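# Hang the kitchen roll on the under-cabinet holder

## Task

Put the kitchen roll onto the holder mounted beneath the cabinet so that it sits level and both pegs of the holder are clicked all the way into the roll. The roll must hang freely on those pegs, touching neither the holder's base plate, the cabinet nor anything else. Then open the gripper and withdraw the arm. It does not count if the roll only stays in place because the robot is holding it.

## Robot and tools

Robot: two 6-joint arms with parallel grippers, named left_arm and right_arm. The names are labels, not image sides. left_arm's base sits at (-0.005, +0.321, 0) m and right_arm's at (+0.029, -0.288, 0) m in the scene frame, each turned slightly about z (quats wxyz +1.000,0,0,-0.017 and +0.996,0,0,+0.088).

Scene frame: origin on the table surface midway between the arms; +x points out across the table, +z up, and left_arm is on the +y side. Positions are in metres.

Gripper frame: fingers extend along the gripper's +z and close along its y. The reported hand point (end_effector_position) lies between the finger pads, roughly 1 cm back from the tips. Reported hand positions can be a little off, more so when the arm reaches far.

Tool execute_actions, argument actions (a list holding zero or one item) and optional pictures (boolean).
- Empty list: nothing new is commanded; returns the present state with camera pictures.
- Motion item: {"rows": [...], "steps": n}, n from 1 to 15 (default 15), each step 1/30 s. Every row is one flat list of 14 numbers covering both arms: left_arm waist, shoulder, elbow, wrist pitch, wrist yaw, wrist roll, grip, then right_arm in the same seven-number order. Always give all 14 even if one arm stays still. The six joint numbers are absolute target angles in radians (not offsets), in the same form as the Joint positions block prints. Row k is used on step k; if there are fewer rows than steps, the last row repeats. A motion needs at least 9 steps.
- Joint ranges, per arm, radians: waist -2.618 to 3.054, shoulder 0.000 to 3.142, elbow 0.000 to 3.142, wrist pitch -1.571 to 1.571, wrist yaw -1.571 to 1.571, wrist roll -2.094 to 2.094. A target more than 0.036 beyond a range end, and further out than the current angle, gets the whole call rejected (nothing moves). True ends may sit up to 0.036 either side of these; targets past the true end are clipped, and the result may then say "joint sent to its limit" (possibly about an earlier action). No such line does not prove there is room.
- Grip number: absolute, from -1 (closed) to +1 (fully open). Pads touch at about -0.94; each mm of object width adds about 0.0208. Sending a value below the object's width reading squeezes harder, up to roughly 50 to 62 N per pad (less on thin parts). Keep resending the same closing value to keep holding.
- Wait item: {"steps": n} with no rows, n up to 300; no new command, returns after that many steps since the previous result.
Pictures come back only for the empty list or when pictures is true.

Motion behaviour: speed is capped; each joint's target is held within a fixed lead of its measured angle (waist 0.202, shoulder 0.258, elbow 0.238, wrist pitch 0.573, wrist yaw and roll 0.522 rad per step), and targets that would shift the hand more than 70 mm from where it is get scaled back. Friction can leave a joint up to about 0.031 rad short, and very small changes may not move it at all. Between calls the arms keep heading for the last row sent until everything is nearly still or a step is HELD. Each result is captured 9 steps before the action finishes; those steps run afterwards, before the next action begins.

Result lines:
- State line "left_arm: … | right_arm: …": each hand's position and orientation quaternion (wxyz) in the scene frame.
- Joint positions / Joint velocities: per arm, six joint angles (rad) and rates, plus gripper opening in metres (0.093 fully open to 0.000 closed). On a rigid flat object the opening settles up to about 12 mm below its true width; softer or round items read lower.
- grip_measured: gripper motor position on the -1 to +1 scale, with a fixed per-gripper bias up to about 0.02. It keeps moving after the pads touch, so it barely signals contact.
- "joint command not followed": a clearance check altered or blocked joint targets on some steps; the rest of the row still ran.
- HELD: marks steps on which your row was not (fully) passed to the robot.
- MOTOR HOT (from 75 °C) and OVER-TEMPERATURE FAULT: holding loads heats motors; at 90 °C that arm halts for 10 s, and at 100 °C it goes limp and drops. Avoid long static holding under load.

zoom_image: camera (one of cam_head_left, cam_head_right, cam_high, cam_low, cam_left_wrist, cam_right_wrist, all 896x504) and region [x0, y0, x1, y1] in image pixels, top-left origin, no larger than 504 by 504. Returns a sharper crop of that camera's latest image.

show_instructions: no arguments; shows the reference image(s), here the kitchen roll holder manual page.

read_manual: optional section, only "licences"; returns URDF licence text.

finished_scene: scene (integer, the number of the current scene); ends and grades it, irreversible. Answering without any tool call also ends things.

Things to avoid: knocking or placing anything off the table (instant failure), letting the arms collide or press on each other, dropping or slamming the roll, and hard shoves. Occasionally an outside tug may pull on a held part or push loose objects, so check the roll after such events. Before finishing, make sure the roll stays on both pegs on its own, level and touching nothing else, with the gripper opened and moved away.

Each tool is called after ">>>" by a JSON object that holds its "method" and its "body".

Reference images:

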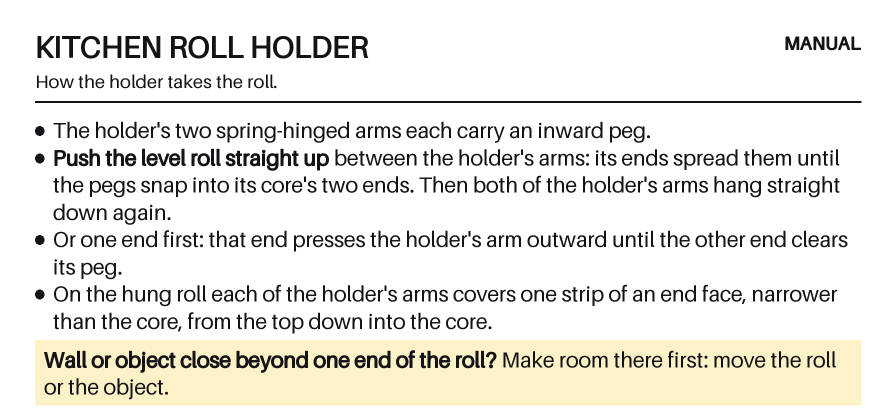

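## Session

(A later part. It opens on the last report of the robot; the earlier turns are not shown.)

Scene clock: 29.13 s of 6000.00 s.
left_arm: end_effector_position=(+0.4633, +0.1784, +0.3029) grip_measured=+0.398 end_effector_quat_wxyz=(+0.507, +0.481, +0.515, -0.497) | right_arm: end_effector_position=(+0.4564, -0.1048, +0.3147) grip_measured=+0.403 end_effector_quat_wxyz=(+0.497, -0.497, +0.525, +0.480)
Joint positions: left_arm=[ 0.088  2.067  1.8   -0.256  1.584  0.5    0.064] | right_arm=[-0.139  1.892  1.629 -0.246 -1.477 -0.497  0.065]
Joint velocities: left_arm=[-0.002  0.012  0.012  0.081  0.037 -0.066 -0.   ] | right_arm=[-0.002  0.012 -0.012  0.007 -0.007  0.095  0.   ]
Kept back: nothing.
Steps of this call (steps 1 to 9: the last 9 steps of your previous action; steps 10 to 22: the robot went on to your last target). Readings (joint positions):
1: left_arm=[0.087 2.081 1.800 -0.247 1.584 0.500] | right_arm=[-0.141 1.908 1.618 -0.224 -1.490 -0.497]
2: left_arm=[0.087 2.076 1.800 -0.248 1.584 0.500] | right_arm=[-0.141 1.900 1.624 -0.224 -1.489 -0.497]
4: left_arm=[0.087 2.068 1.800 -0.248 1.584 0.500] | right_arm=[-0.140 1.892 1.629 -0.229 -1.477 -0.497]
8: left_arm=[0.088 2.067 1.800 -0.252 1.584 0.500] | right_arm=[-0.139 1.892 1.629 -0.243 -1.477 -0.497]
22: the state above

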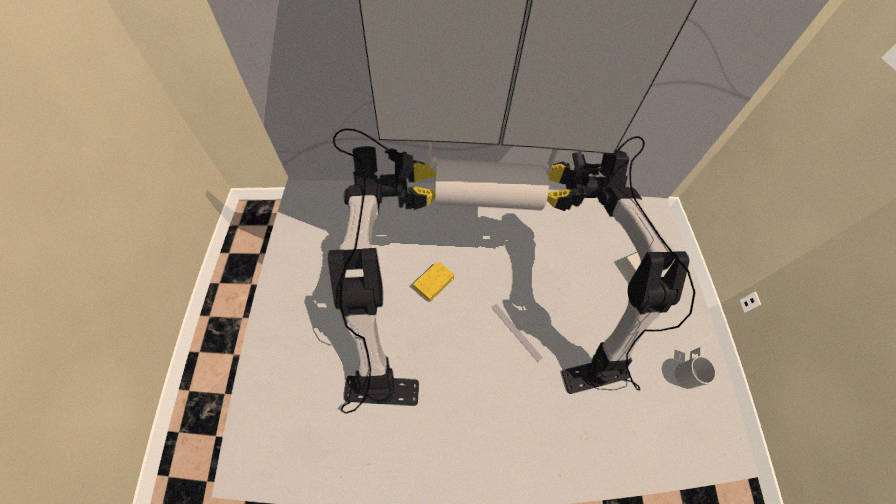

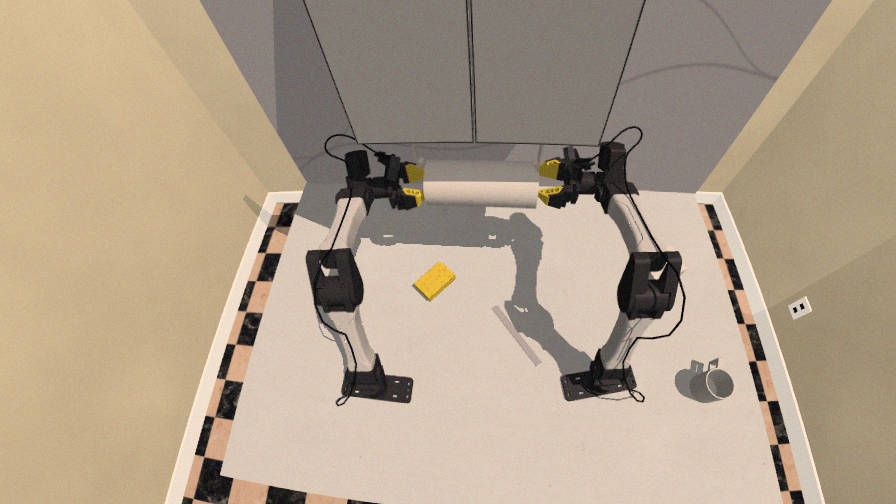

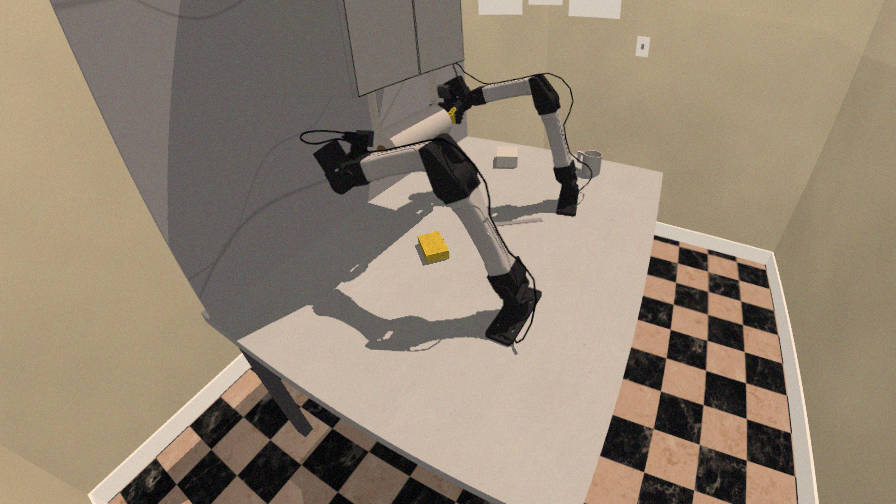

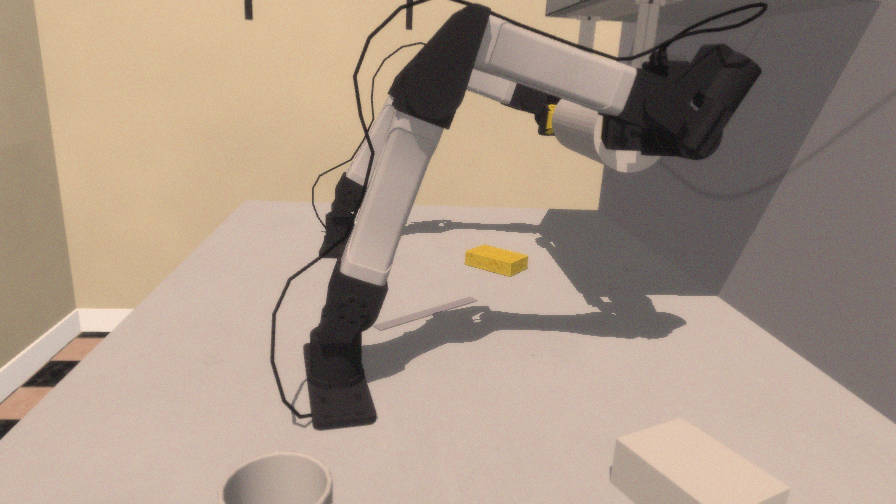

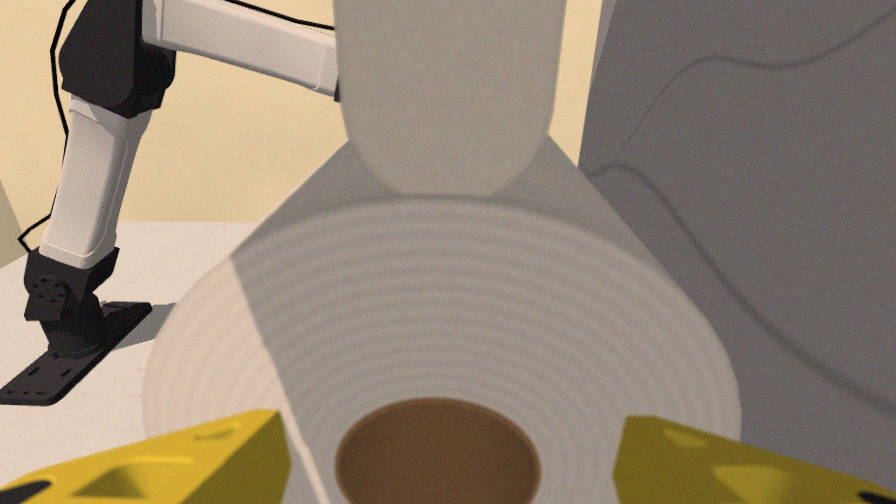

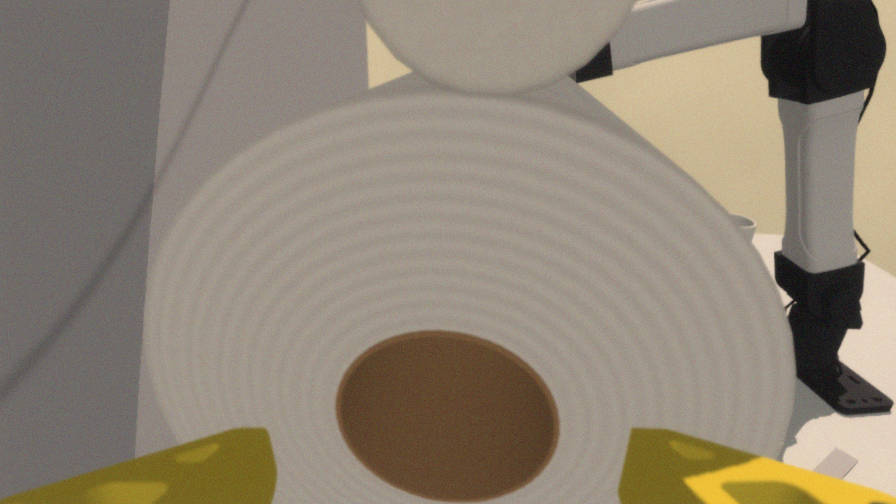

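>>> {"method": "execute_actions", "body": {"actions": [{"rows":[[0.03,2.045,1.825,-0.25,1.57,0.5,0.4,-0.025,1.875,1.65,-0.245,-1.52,-0.5,0.4],[0.03,2.045,1.825,-0.25,1.57,0.5,0.4,-0.025,1.875,1.65,-0.245,-1.52,-0.5,0.4],[0.03,2.045,1.825,-0.25,1.57,0.5,0.4,-0.025,1.875,1.65,-0.245,-1.52,-0.5,0.4],[0.03,2.045,1.825,-0.25,1.57,0.5,0.4,-0.025,1.875,1.65,-0.245,-1.52,-0.5,0.4],[0.03,2.045,1.825,-0.25,1.57,0.5,0.4,-0.025,1.875,1.65,-0.245,-1.52,-0.5,0.4],[0.03,2.045,1.835,-0.26,1.57,0.5,0.4,-0.025,1.875,1.66,-0.255,-1.52,-0.5,0.4],[0.03,2.045,1.845,-0.27,1.57,0.5,0.4,-0.025,1.875,1.67,-0.265,-1.52,-0.5,0.4],[0.03,2.045,1.855,-0.28,1.57,0.5,0.4,-0.025,1.875,1.68,-0.275,-1.52,-0.5,0.4],[0.03,2.045,1.865,-0.29,1.57,0.5,0.4,-0.025,1.875,1.69,-0.285,-1.52,-0.5,0.4],[0.03,2.045,1.875,-0.3,1.57,0.5,0.4,-0.025,1.875,1.7,-0.295,-1.52,-0.5,0.4],[0.03,2.045,1.885,-0.31,1.57,0.5,0.4,-0.025,1.875,1.71,-0.305,-1.52,-0.5,0.4],[0.03,2.045,1.895,-0.32,1.57,0.5,0.4,-0.025,1.875,1.72,-0.315,-1.52,-0.5,0.4],[0.03,2.045,1.905,-0.33,1.57,0.5,0.4,-0.025,1.875,1.73,-0.325,-1.52,-0.5,0.4],[0.03,2.045,1.915,-0.34,1.57,0.5,0.4,-0.025,1.875,1.74,-0.335,-1.52,-0.5,0.4],[0.03,2.045,1.925,-0.35,1.57,0.5,0.4,-0.025,1.875,1.75,-0.345,-1.52,-0.5,0.4]]}]}}

>>> {"method": "execute_actions", "body": {"actions": [{"steps":25}], "pictures": true}}

Scene clock: 30.30 s of 6000.00 s.
left_arm: end_effector_position=(+0.4652, +0.1852, +0.3029) grip_measured=+0.398 end_effector_quat_wxyz=(+0.510, +0.477, +0.518, -0.493) | right_arm: end_effector_position=(+0.4560, -0.0989, +0.3134) grip_measured=+0.403 end_effector_quat_wxyz=(+0.495, -0.499, +0.527, +0.478)
Joint positions: left_arm=[ 0.103  2.067  1.8   -0.257  1.584  0.5    0.064] | right_arm=[-0.125  1.892  1.629 -0.246 -1.462 -0.497  0.065]
Joint velocities: left_arm=[ 0.046 -0.002  0.002 -0.037 -0.007 -0.007 -0.   ] | right_arm=[ 0.022  0.012  0.007  0.007 -0.007  0.095  0.   ]
Steps of this call (steps 1 to 15: the robot went on to your last target; steps 16 to 29: nothing new was sent; steps 30 to 35: the first 6 steps of this action). Readings (joint positions):
30: left_arm=[0.089 2.067 1.800 -0.256 1.584 0.500] | right_arm=[-0.138 1.892 1.629 -0.246 -1.474 -0.497]
31: left_arm=[0.091 2.067 1.800 -0.256 1.584 0.500] | right_arm=[-0.136 1.892 1.629 -0.246 -1.471 -0.497]
33: left_arm=[0.098 2.067 1.800 -0.256 1.584 0.500] | right_arm=[-0.130 1.892 1.629 -0.246 -1.466 -0.497]
35: the state above

Scene clock: 31.13 s of 6000.00 s.
left_arm: end_effector_position=(+0.4648, +0.1873, +0.3230) grip_measured=+0.398 end_effector_quat_wxyz=(+0.508, +0.473, +0.522, -0.495) | right_arm: end_effector_position=(+0.4557, -0.0969, +0.3302) grip_measured=+0.403 end_effector_quat_wxyz=(+0.486, -0.491, +0.540, +0.481)
Joint positions: left_arm=[ 0.107  2.067  1.884 -0.361  1.584  0.508  0.064] | right_arm=[-0.12   1.892  1.712 -0.362 -1.444 -0.496  0.065]
Joint velocities: left_arm=[ 0.007 -0.007  0.012 -0.022 -0.007 -0.037 -0.001] | right_arm=[ 0.012 -0.002  0.002  0.051 -0.11   0.022  0.001]
Kept back: nothing.
Steps of this call (steps 1 to 9: the last 9 steps of your previous action; steps 10 to 25: the robot went on to your last target). Readings (joint positions):
1: left_arm=[0.104 2.067 1.802 -0.262 1.584 0.500] | right_arm=[-0.124 1.892 1.632 -0.249 -1.461 -0.497]
2: left_arm=[0.104 2.067 1.807 -0.268 1.584 0.500] | right_arm=[-0.123 1.892 1.637 -0.254 -1.459 -0.497]
4: left_arm=[0.104 2.067 1.823 -0.282 1.584 0.500] | right_arm=[-0.123 1.892 1.656 -0.265 -1.458 -0.497]
8: left_arm=[0.107 2.067 1.865 -0.311 1.584 0.502] | right_arm=[-0.120 1.892 1.692 -0.301 -1.449 -0.497]
25: the state above

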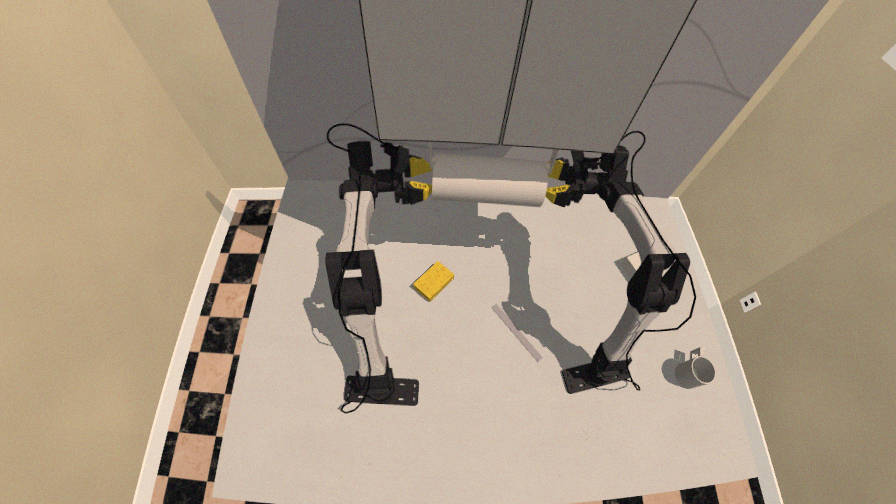

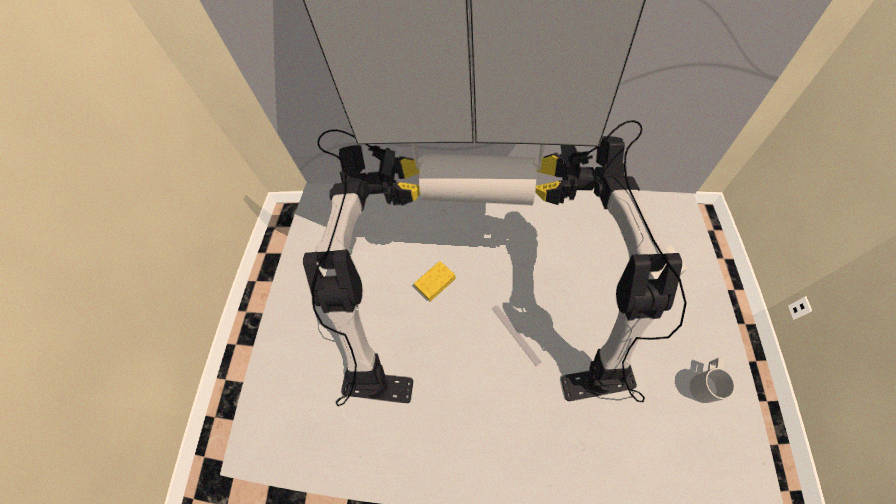

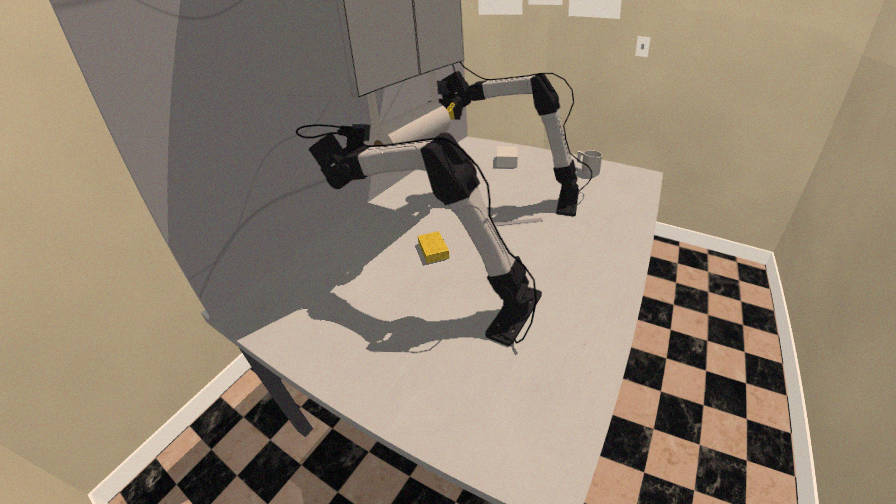

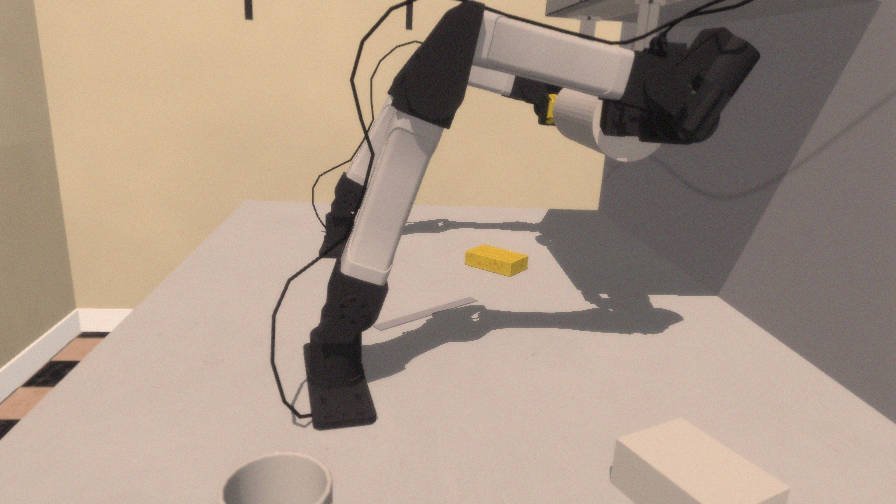

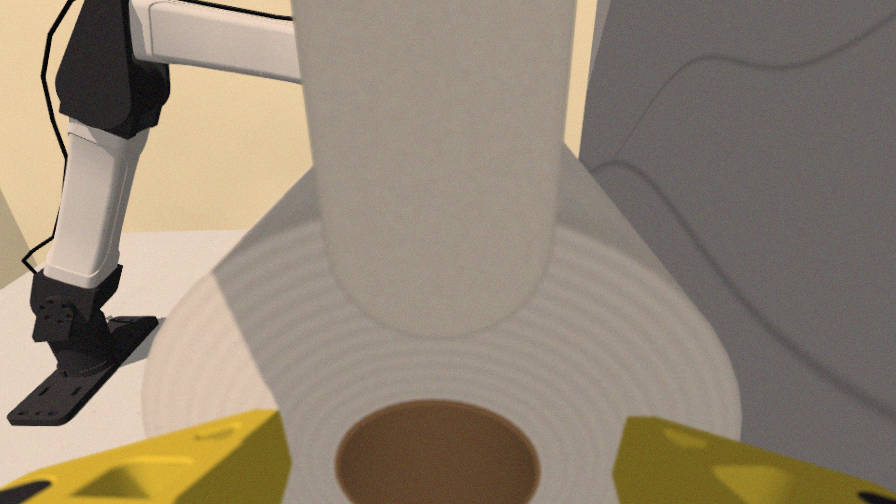

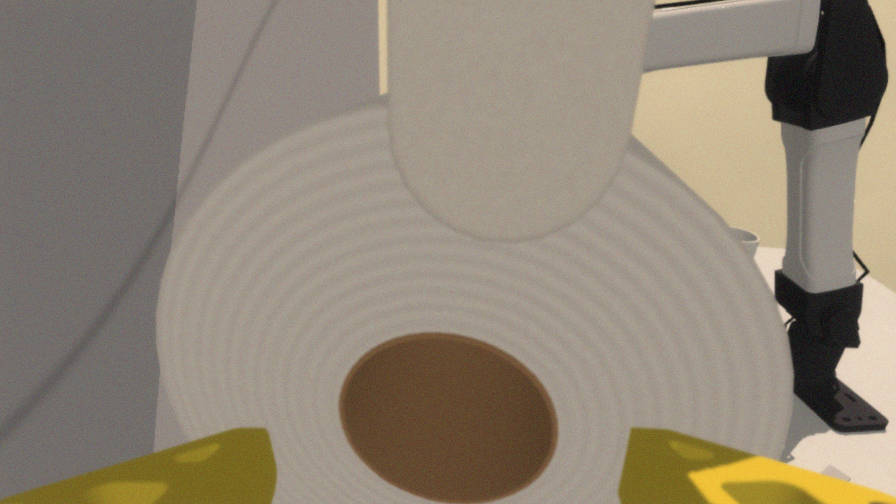

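>>> {"method": "execute_actions", "body": {"actions": [{"rows":[[0.025,2.045,1.94,-0.35,1.57,0.5,0.4,-0.025,1.88,1.767,-0.345,-1.52,-0.5,0.4],[0.025,2.045,1.953,-0.36,1.57,0.5,0.4,-0.025,1.885,1.784,-0.355,-1.52,-0.5,0.4],[0.025,2.045,1.966,-0.37,1.57,0.5,0.4,-0.025,1.89,1.8,-0.365,-1.52,-0.5,0.4],[0.025,2.045,1.98,-0.38,1.57,0.5,0.4,-0.025,1.895,1.817,-0.38,-1.52,-0.5,0.4],[0.025,2.045,1.993,-0.39,1.57,0.5,0.4,-0.025,1.9,1.834,-0.395,-1.52,-0.5,0.4],[0.025,2.045,2.006,-0.4,1.57,0.5,0.4,-0.025,1.9,1.85,-0.41,-1.52,-0.5,0.4],[0.025,2.045,2.02,-0.415,1.57,0.5,0.4,-0.025,1.905,1.867,-0.425,-1.52,-0.5,0.4],[0.025,2.045,2.033,-0.43,1.57,0.5,0.4,-0.025,1.905,1.884,-0.44,-1.52,-0.5,0.4],[0.025,2.045,2.046,-0.44,1.57,0.5,0.4,-0.025,1.91,1.9,-0.455,-1.52,-0.5,0.4],[0.025,2.045,2.06,-0.455,1.57,0.5,0.4,-0.025,1.91,1.917,-0.47,-1.52,-0.5,0.4],[0.025,2.045,2.073,-0.47,1.57,0.5,0.4,-0.025,1.915,1.934,-0.485,-1.52,-0.5,0.4],[0.025,2.045,2.086,-0.48,1.57,0.5,0.4,-0.025,1.92,1.95,-0.5,-1.52,-0.5,0.4],[0.025,2.045,2.1,-0.495,1.57,0.5,0.4,-0.025,1.92,1.967,-0.51,-1.52,-0.5,0.4],[0.025,2.045,2.11,-0.505,1.57,0.5,0.4,-0.025,1.925,1.98,-0.52,-1.52,-0.5,0.4]]}]}}

>>> {"method": "execute_actions", "body": {"actions": [{"steps":25}], "pictures": true}}

Scene clock: 32.27 s of 6000.00 s.
left_arm: end_effector_position=(+0.4674, +0.1874, +0.3337) grip_measured=+0.398 end_effector_quat_wxyz=(+0.514, +0.477, +0.521, -0.487) | right_arm: end_effector_position=(+0.4591, -0.0969, +0.3420) grip_measured=+0.403 end_effector_quat_wxyz=(+0.488, -0.492, +0.540, +0.478)
Joint positions: left_arm=[ 0.107  2.074  1.937 -0.391  1.575  0.511  0.064] | right_arm=[-0.12   1.906  1.777 -0.406 -1.44  -0.494  0.065]
Joint velocities: left_arm=[ 0.007  0.017  0.349 -0.227 -0.081 -0.007 -0.001] | right_arm=[ 0.012  0.071  0.53  -0.168  0.022  0.007 -0.   ]
Steps of this call (steps 1 to 28: the robot went on to your last target; steps 29 to 34: the first 6 steps of this action). Readings (joint positions):
29: left_arm=[0.107 2.067 1.887 -0.364 1.584 0.508] | right_arm=[-0.120 1.892 1.715 -0.364 -1.443 -0.496]
30: left_arm=[0.107 2.068 1.892 -0.368 1.584 0.508] | right_arm=[-0.120 1.892 1.721 -0.370 -1.442 -0.496]
32: left_arm=[0.107 2.071 1.912 -0.378 1.581 0.510] | right_arm=[-0.120 1.898 1.744 -0.387 -1.440 -0.496]
34: the state above

Scene clock: 33.10 s of 6000.00 s.
left_arm: end_effector_position=(+0.4593, +0.1856, +0.3733) grip_measured=+0.398 end_effector_quat_wxyz=(+0.519, +0.486, +0.510, -0.484) | right_arm: end_effector_position=(+0.4528, -0.0969, +0.3928) grip_measured=+0.403 end_effector_quat_wxyz=(+0.508, -0.511, +0.515, +0.464)
Joint positions: left_arm=[ 0.105  2.07   2.08  -0.51   1.584  0.511  0.064] | right_arm=[-0.12   1.91   1.958 -0.504 -1.453 -0.495  0.065]
Joint velocities: left_arm=[-0.002  0.022  0.012 -0.037  0.022 -0.007  0.001] | right_arm=[-0.027 -0.007  0.002  0.066  0.022 -0.095 -0.   ]
Kept back: nothing.
Steps of this call (steps 1 to 9: the last 9 steps of your previous action; steps 10 to 25: the robot went on to your last target). Readings (joint positions):
1: left_arm=[0.107 2.075 1.950 -0.399 1.575 0.511] | right_arm=[-0.120 1.908 1.796 -0.413 -1.440 -0.494]
2: left_arm=[0.107 2.075 1.966 -0.408 1.575 0.511] | right_arm=[-0.120 1.909 1.816 -0.420 -1.440 -0.494]
4: left_arm=[0.107 2.075 2.001 -0.424 1.577 0.511] | right_arm=[-0.120 1.909 1.858 -0.436 -1.443 -0.494]
8: left_arm=[0.105 2.075 2.058 -0.464 1.580 0.511] | right_arm=[-0.120 1.909 1.933 -0.471 -1.450 -0.494]
25: the state above

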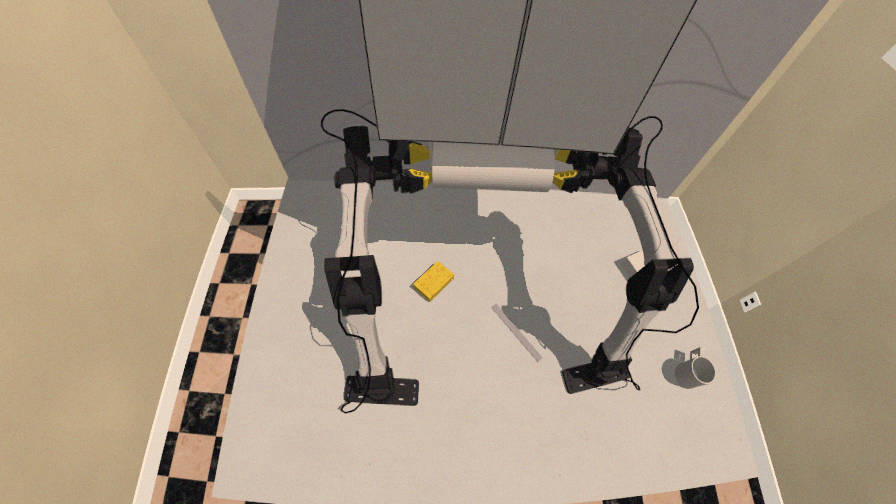

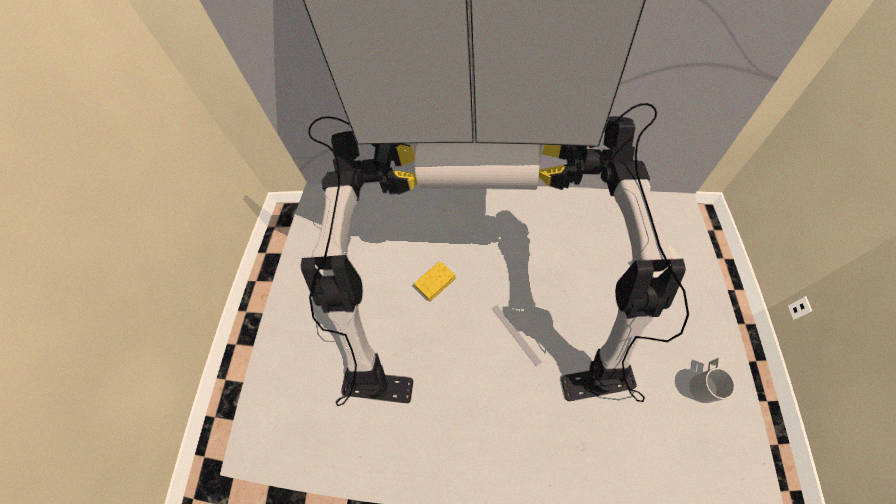

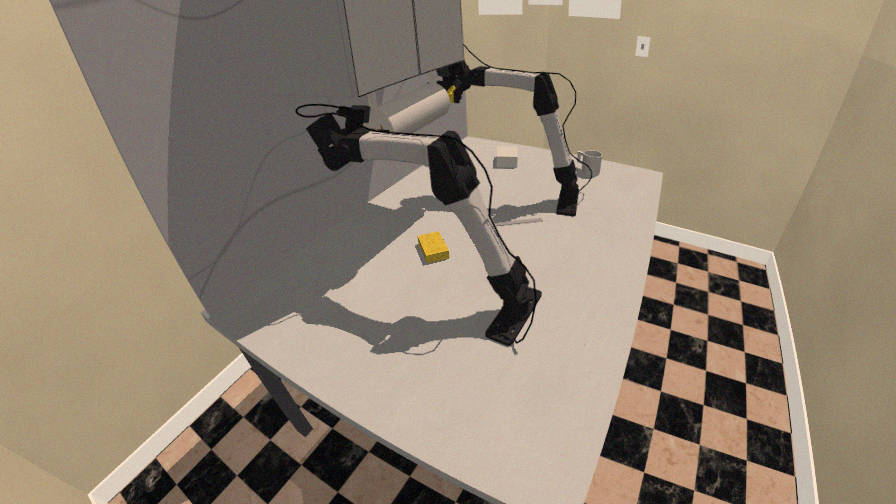

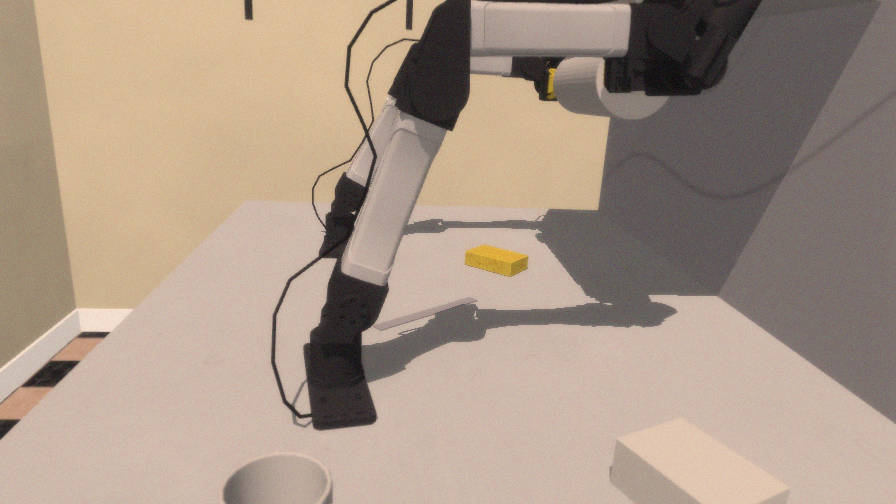

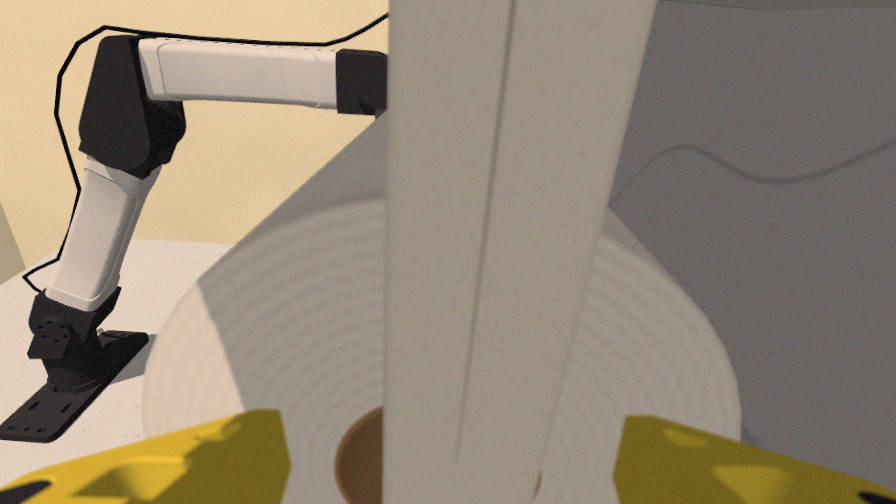

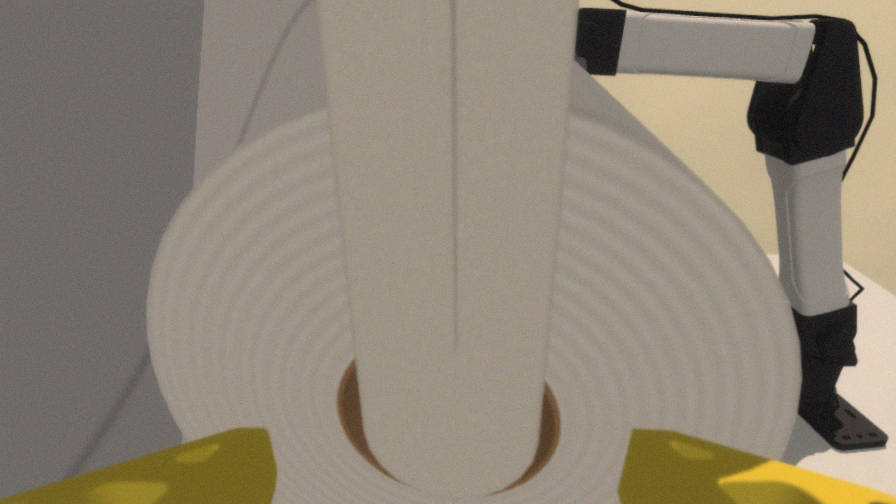

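>>> {"method": "execute_actions", "body": {"actions": [{"rows":[[0.025,2.05,2.145,-0.53,1.57,0.5,0.4,-0.035,1.945,1.98,-0.52,-1.52,-0.5,0.4]],"steps":10}]}}

>>> {"method": "execute_actions", "body": {"actions": [{"steps":22}], "pictures": true}}

Scene clock: 33.53 s of 6000.00 s.
left_arm: end_effector_position=(+0.4591, +0.1856, +0.3744) grip_measured=+0.398 end_effector_quat_wxyz=(+0.519, +0.486, +0.511, -0.484) | right_arm: end_effector_position=(+0.4532, -0.0969, +0.3920) grip_measured=+0.403 end_effector_quat_wxyz=(+0.508, -0.510, +0.515, +0.465)
Joint positions: left_arm=[ 0.105  2.071  2.086 -0.517  1.584  0.511  0.064] | right_arm=[-0.12   1.912  1.958 -0.504 -1.454 -0.495  0.065]
Joint velocities: left_arm=[ 0.002  0.051  0.232 -0.168  0.007  0.022 -0.001] | right_arm=[ 0.002  0.037  0.051  0.051 -0.007 -0.022 -0.   ]
Steps of this call (steps 1 to 12: the robot went on to your last target; step 13: the first step of this action). Readings (joint positions):
13: the state above

Scene clock: 34.27 s of 6000.00 s.
left_arm: end_effector_position=(+0.4578, +0.1855, +0.3824) grip_measured=+0.398 end_effector_quat_wxyz=(+0.522, +0.489, +0.507, -0.481) | right_arm: end_effector_position=(+0.4578, -0.0973, +0.3834) grip_measured=+0.403 end_effector_quat_wxyz=(+0.499, -0.504, +0.520, +0.476)
Joint positions: left_arm=[ 0.105  2.072  2.117 -0.533  1.584  0.511  0.064] | right_arm=[-0.122  1.935  1.961 -0.513 -1.465 -0.495  0.065]
Joint velocities: left_arm=[ 0.007 -0.022  0.007 -0.007  0.051  0.051 -0.   ] | right_arm=[ 0.002 -0.002 -0.007 -0.007  0.037  0.022 -0.   ]
Kept back: nothing.
Steps of this call (steps 1 to 9: the last 9 steps of your previous action; steps 10 to 22: the robot went on to your last target). Readings (joint positions):
1: left_arm=[0.105 2.072 2.094 -0.523 1.584 0.511] | right_arm=[-0.120 1.915 1.959 -0.504 -1.455 -0.495]
2: left_arm=[0.105 2.072 2.100 -0.526 1.584 0.511] | right_arm=[-0.120 1.918 1.961 -0.504 -1.457 -0.495]
4: left_arm=[0.105 2.072 2.112 -0.527 1.584 0.511] | right_arm=[-0.122 1.925 1.961 -0.505 -1.460 -0.495]
8: left_arm=[0.105 2.072 2.117 -0.529 1.584 0.511] | right_arm=[-0.122 1.934 1.961 -0.511 -1.464 -0.495]
22: the state above

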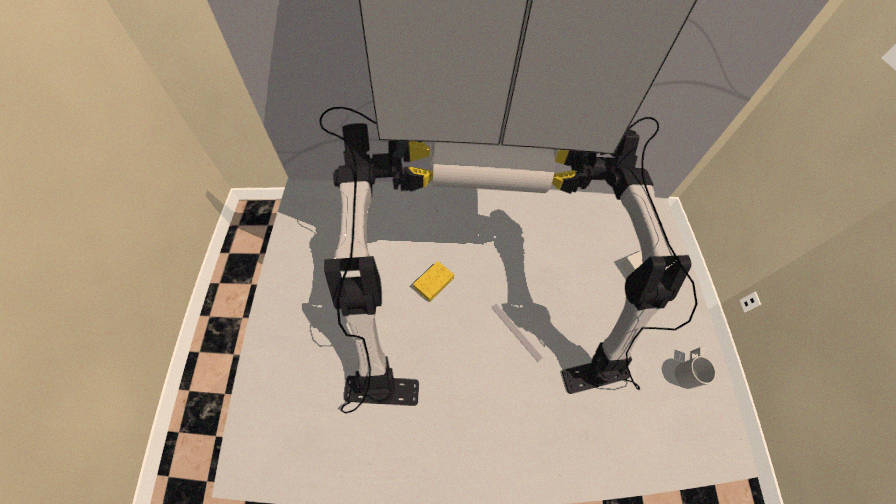

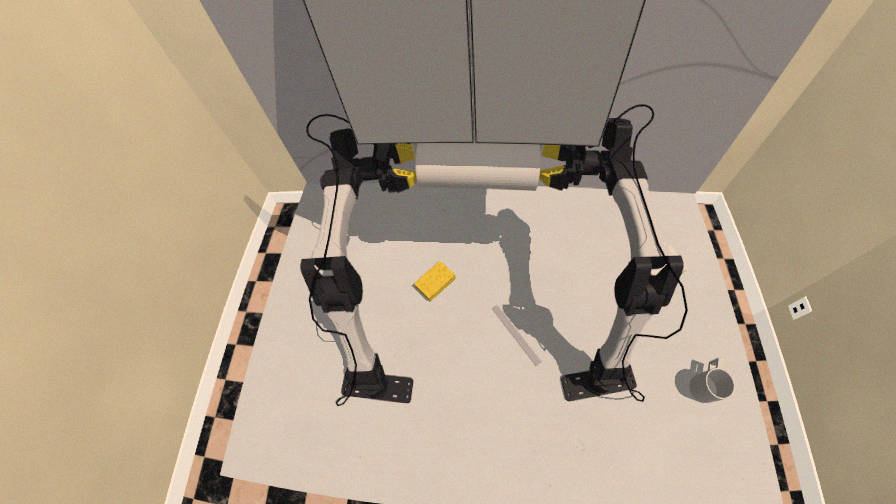

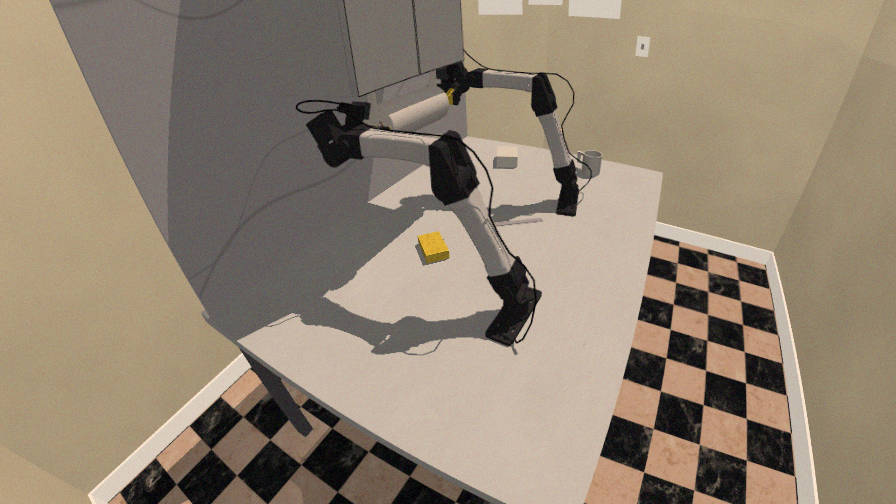

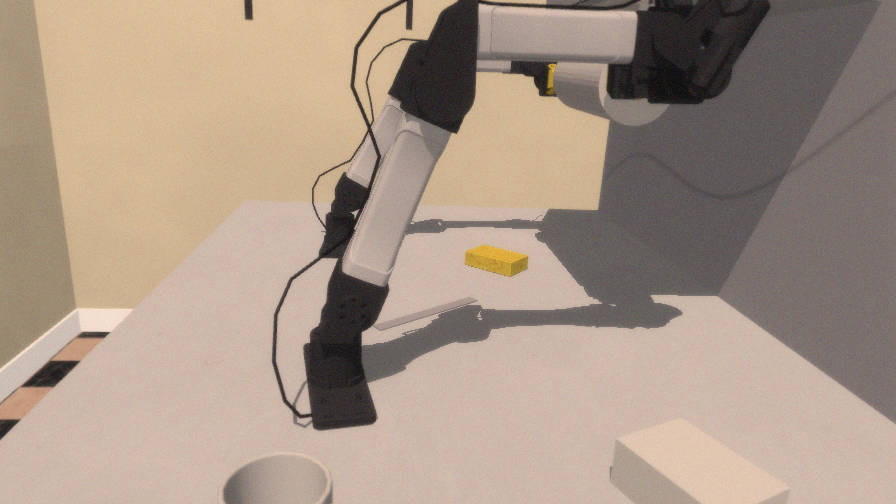

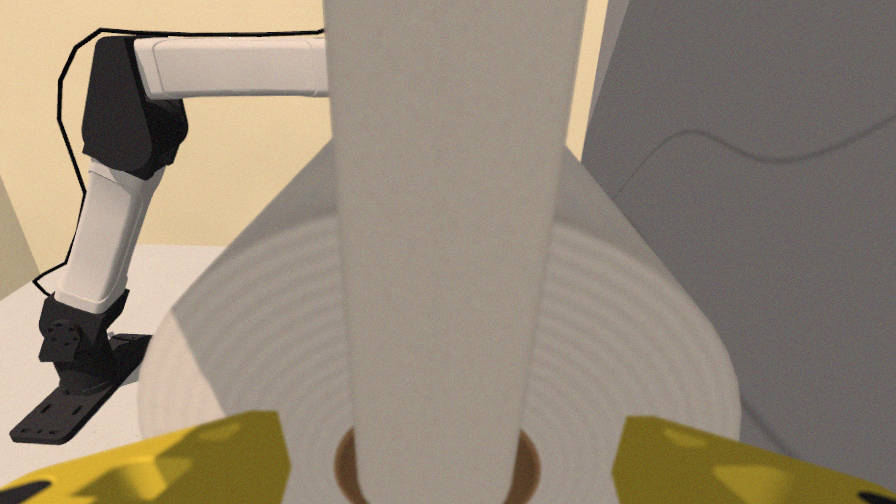

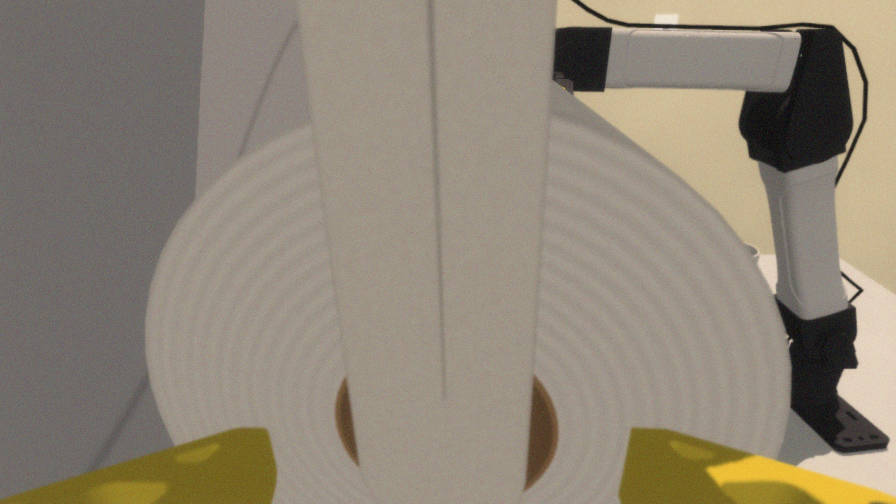

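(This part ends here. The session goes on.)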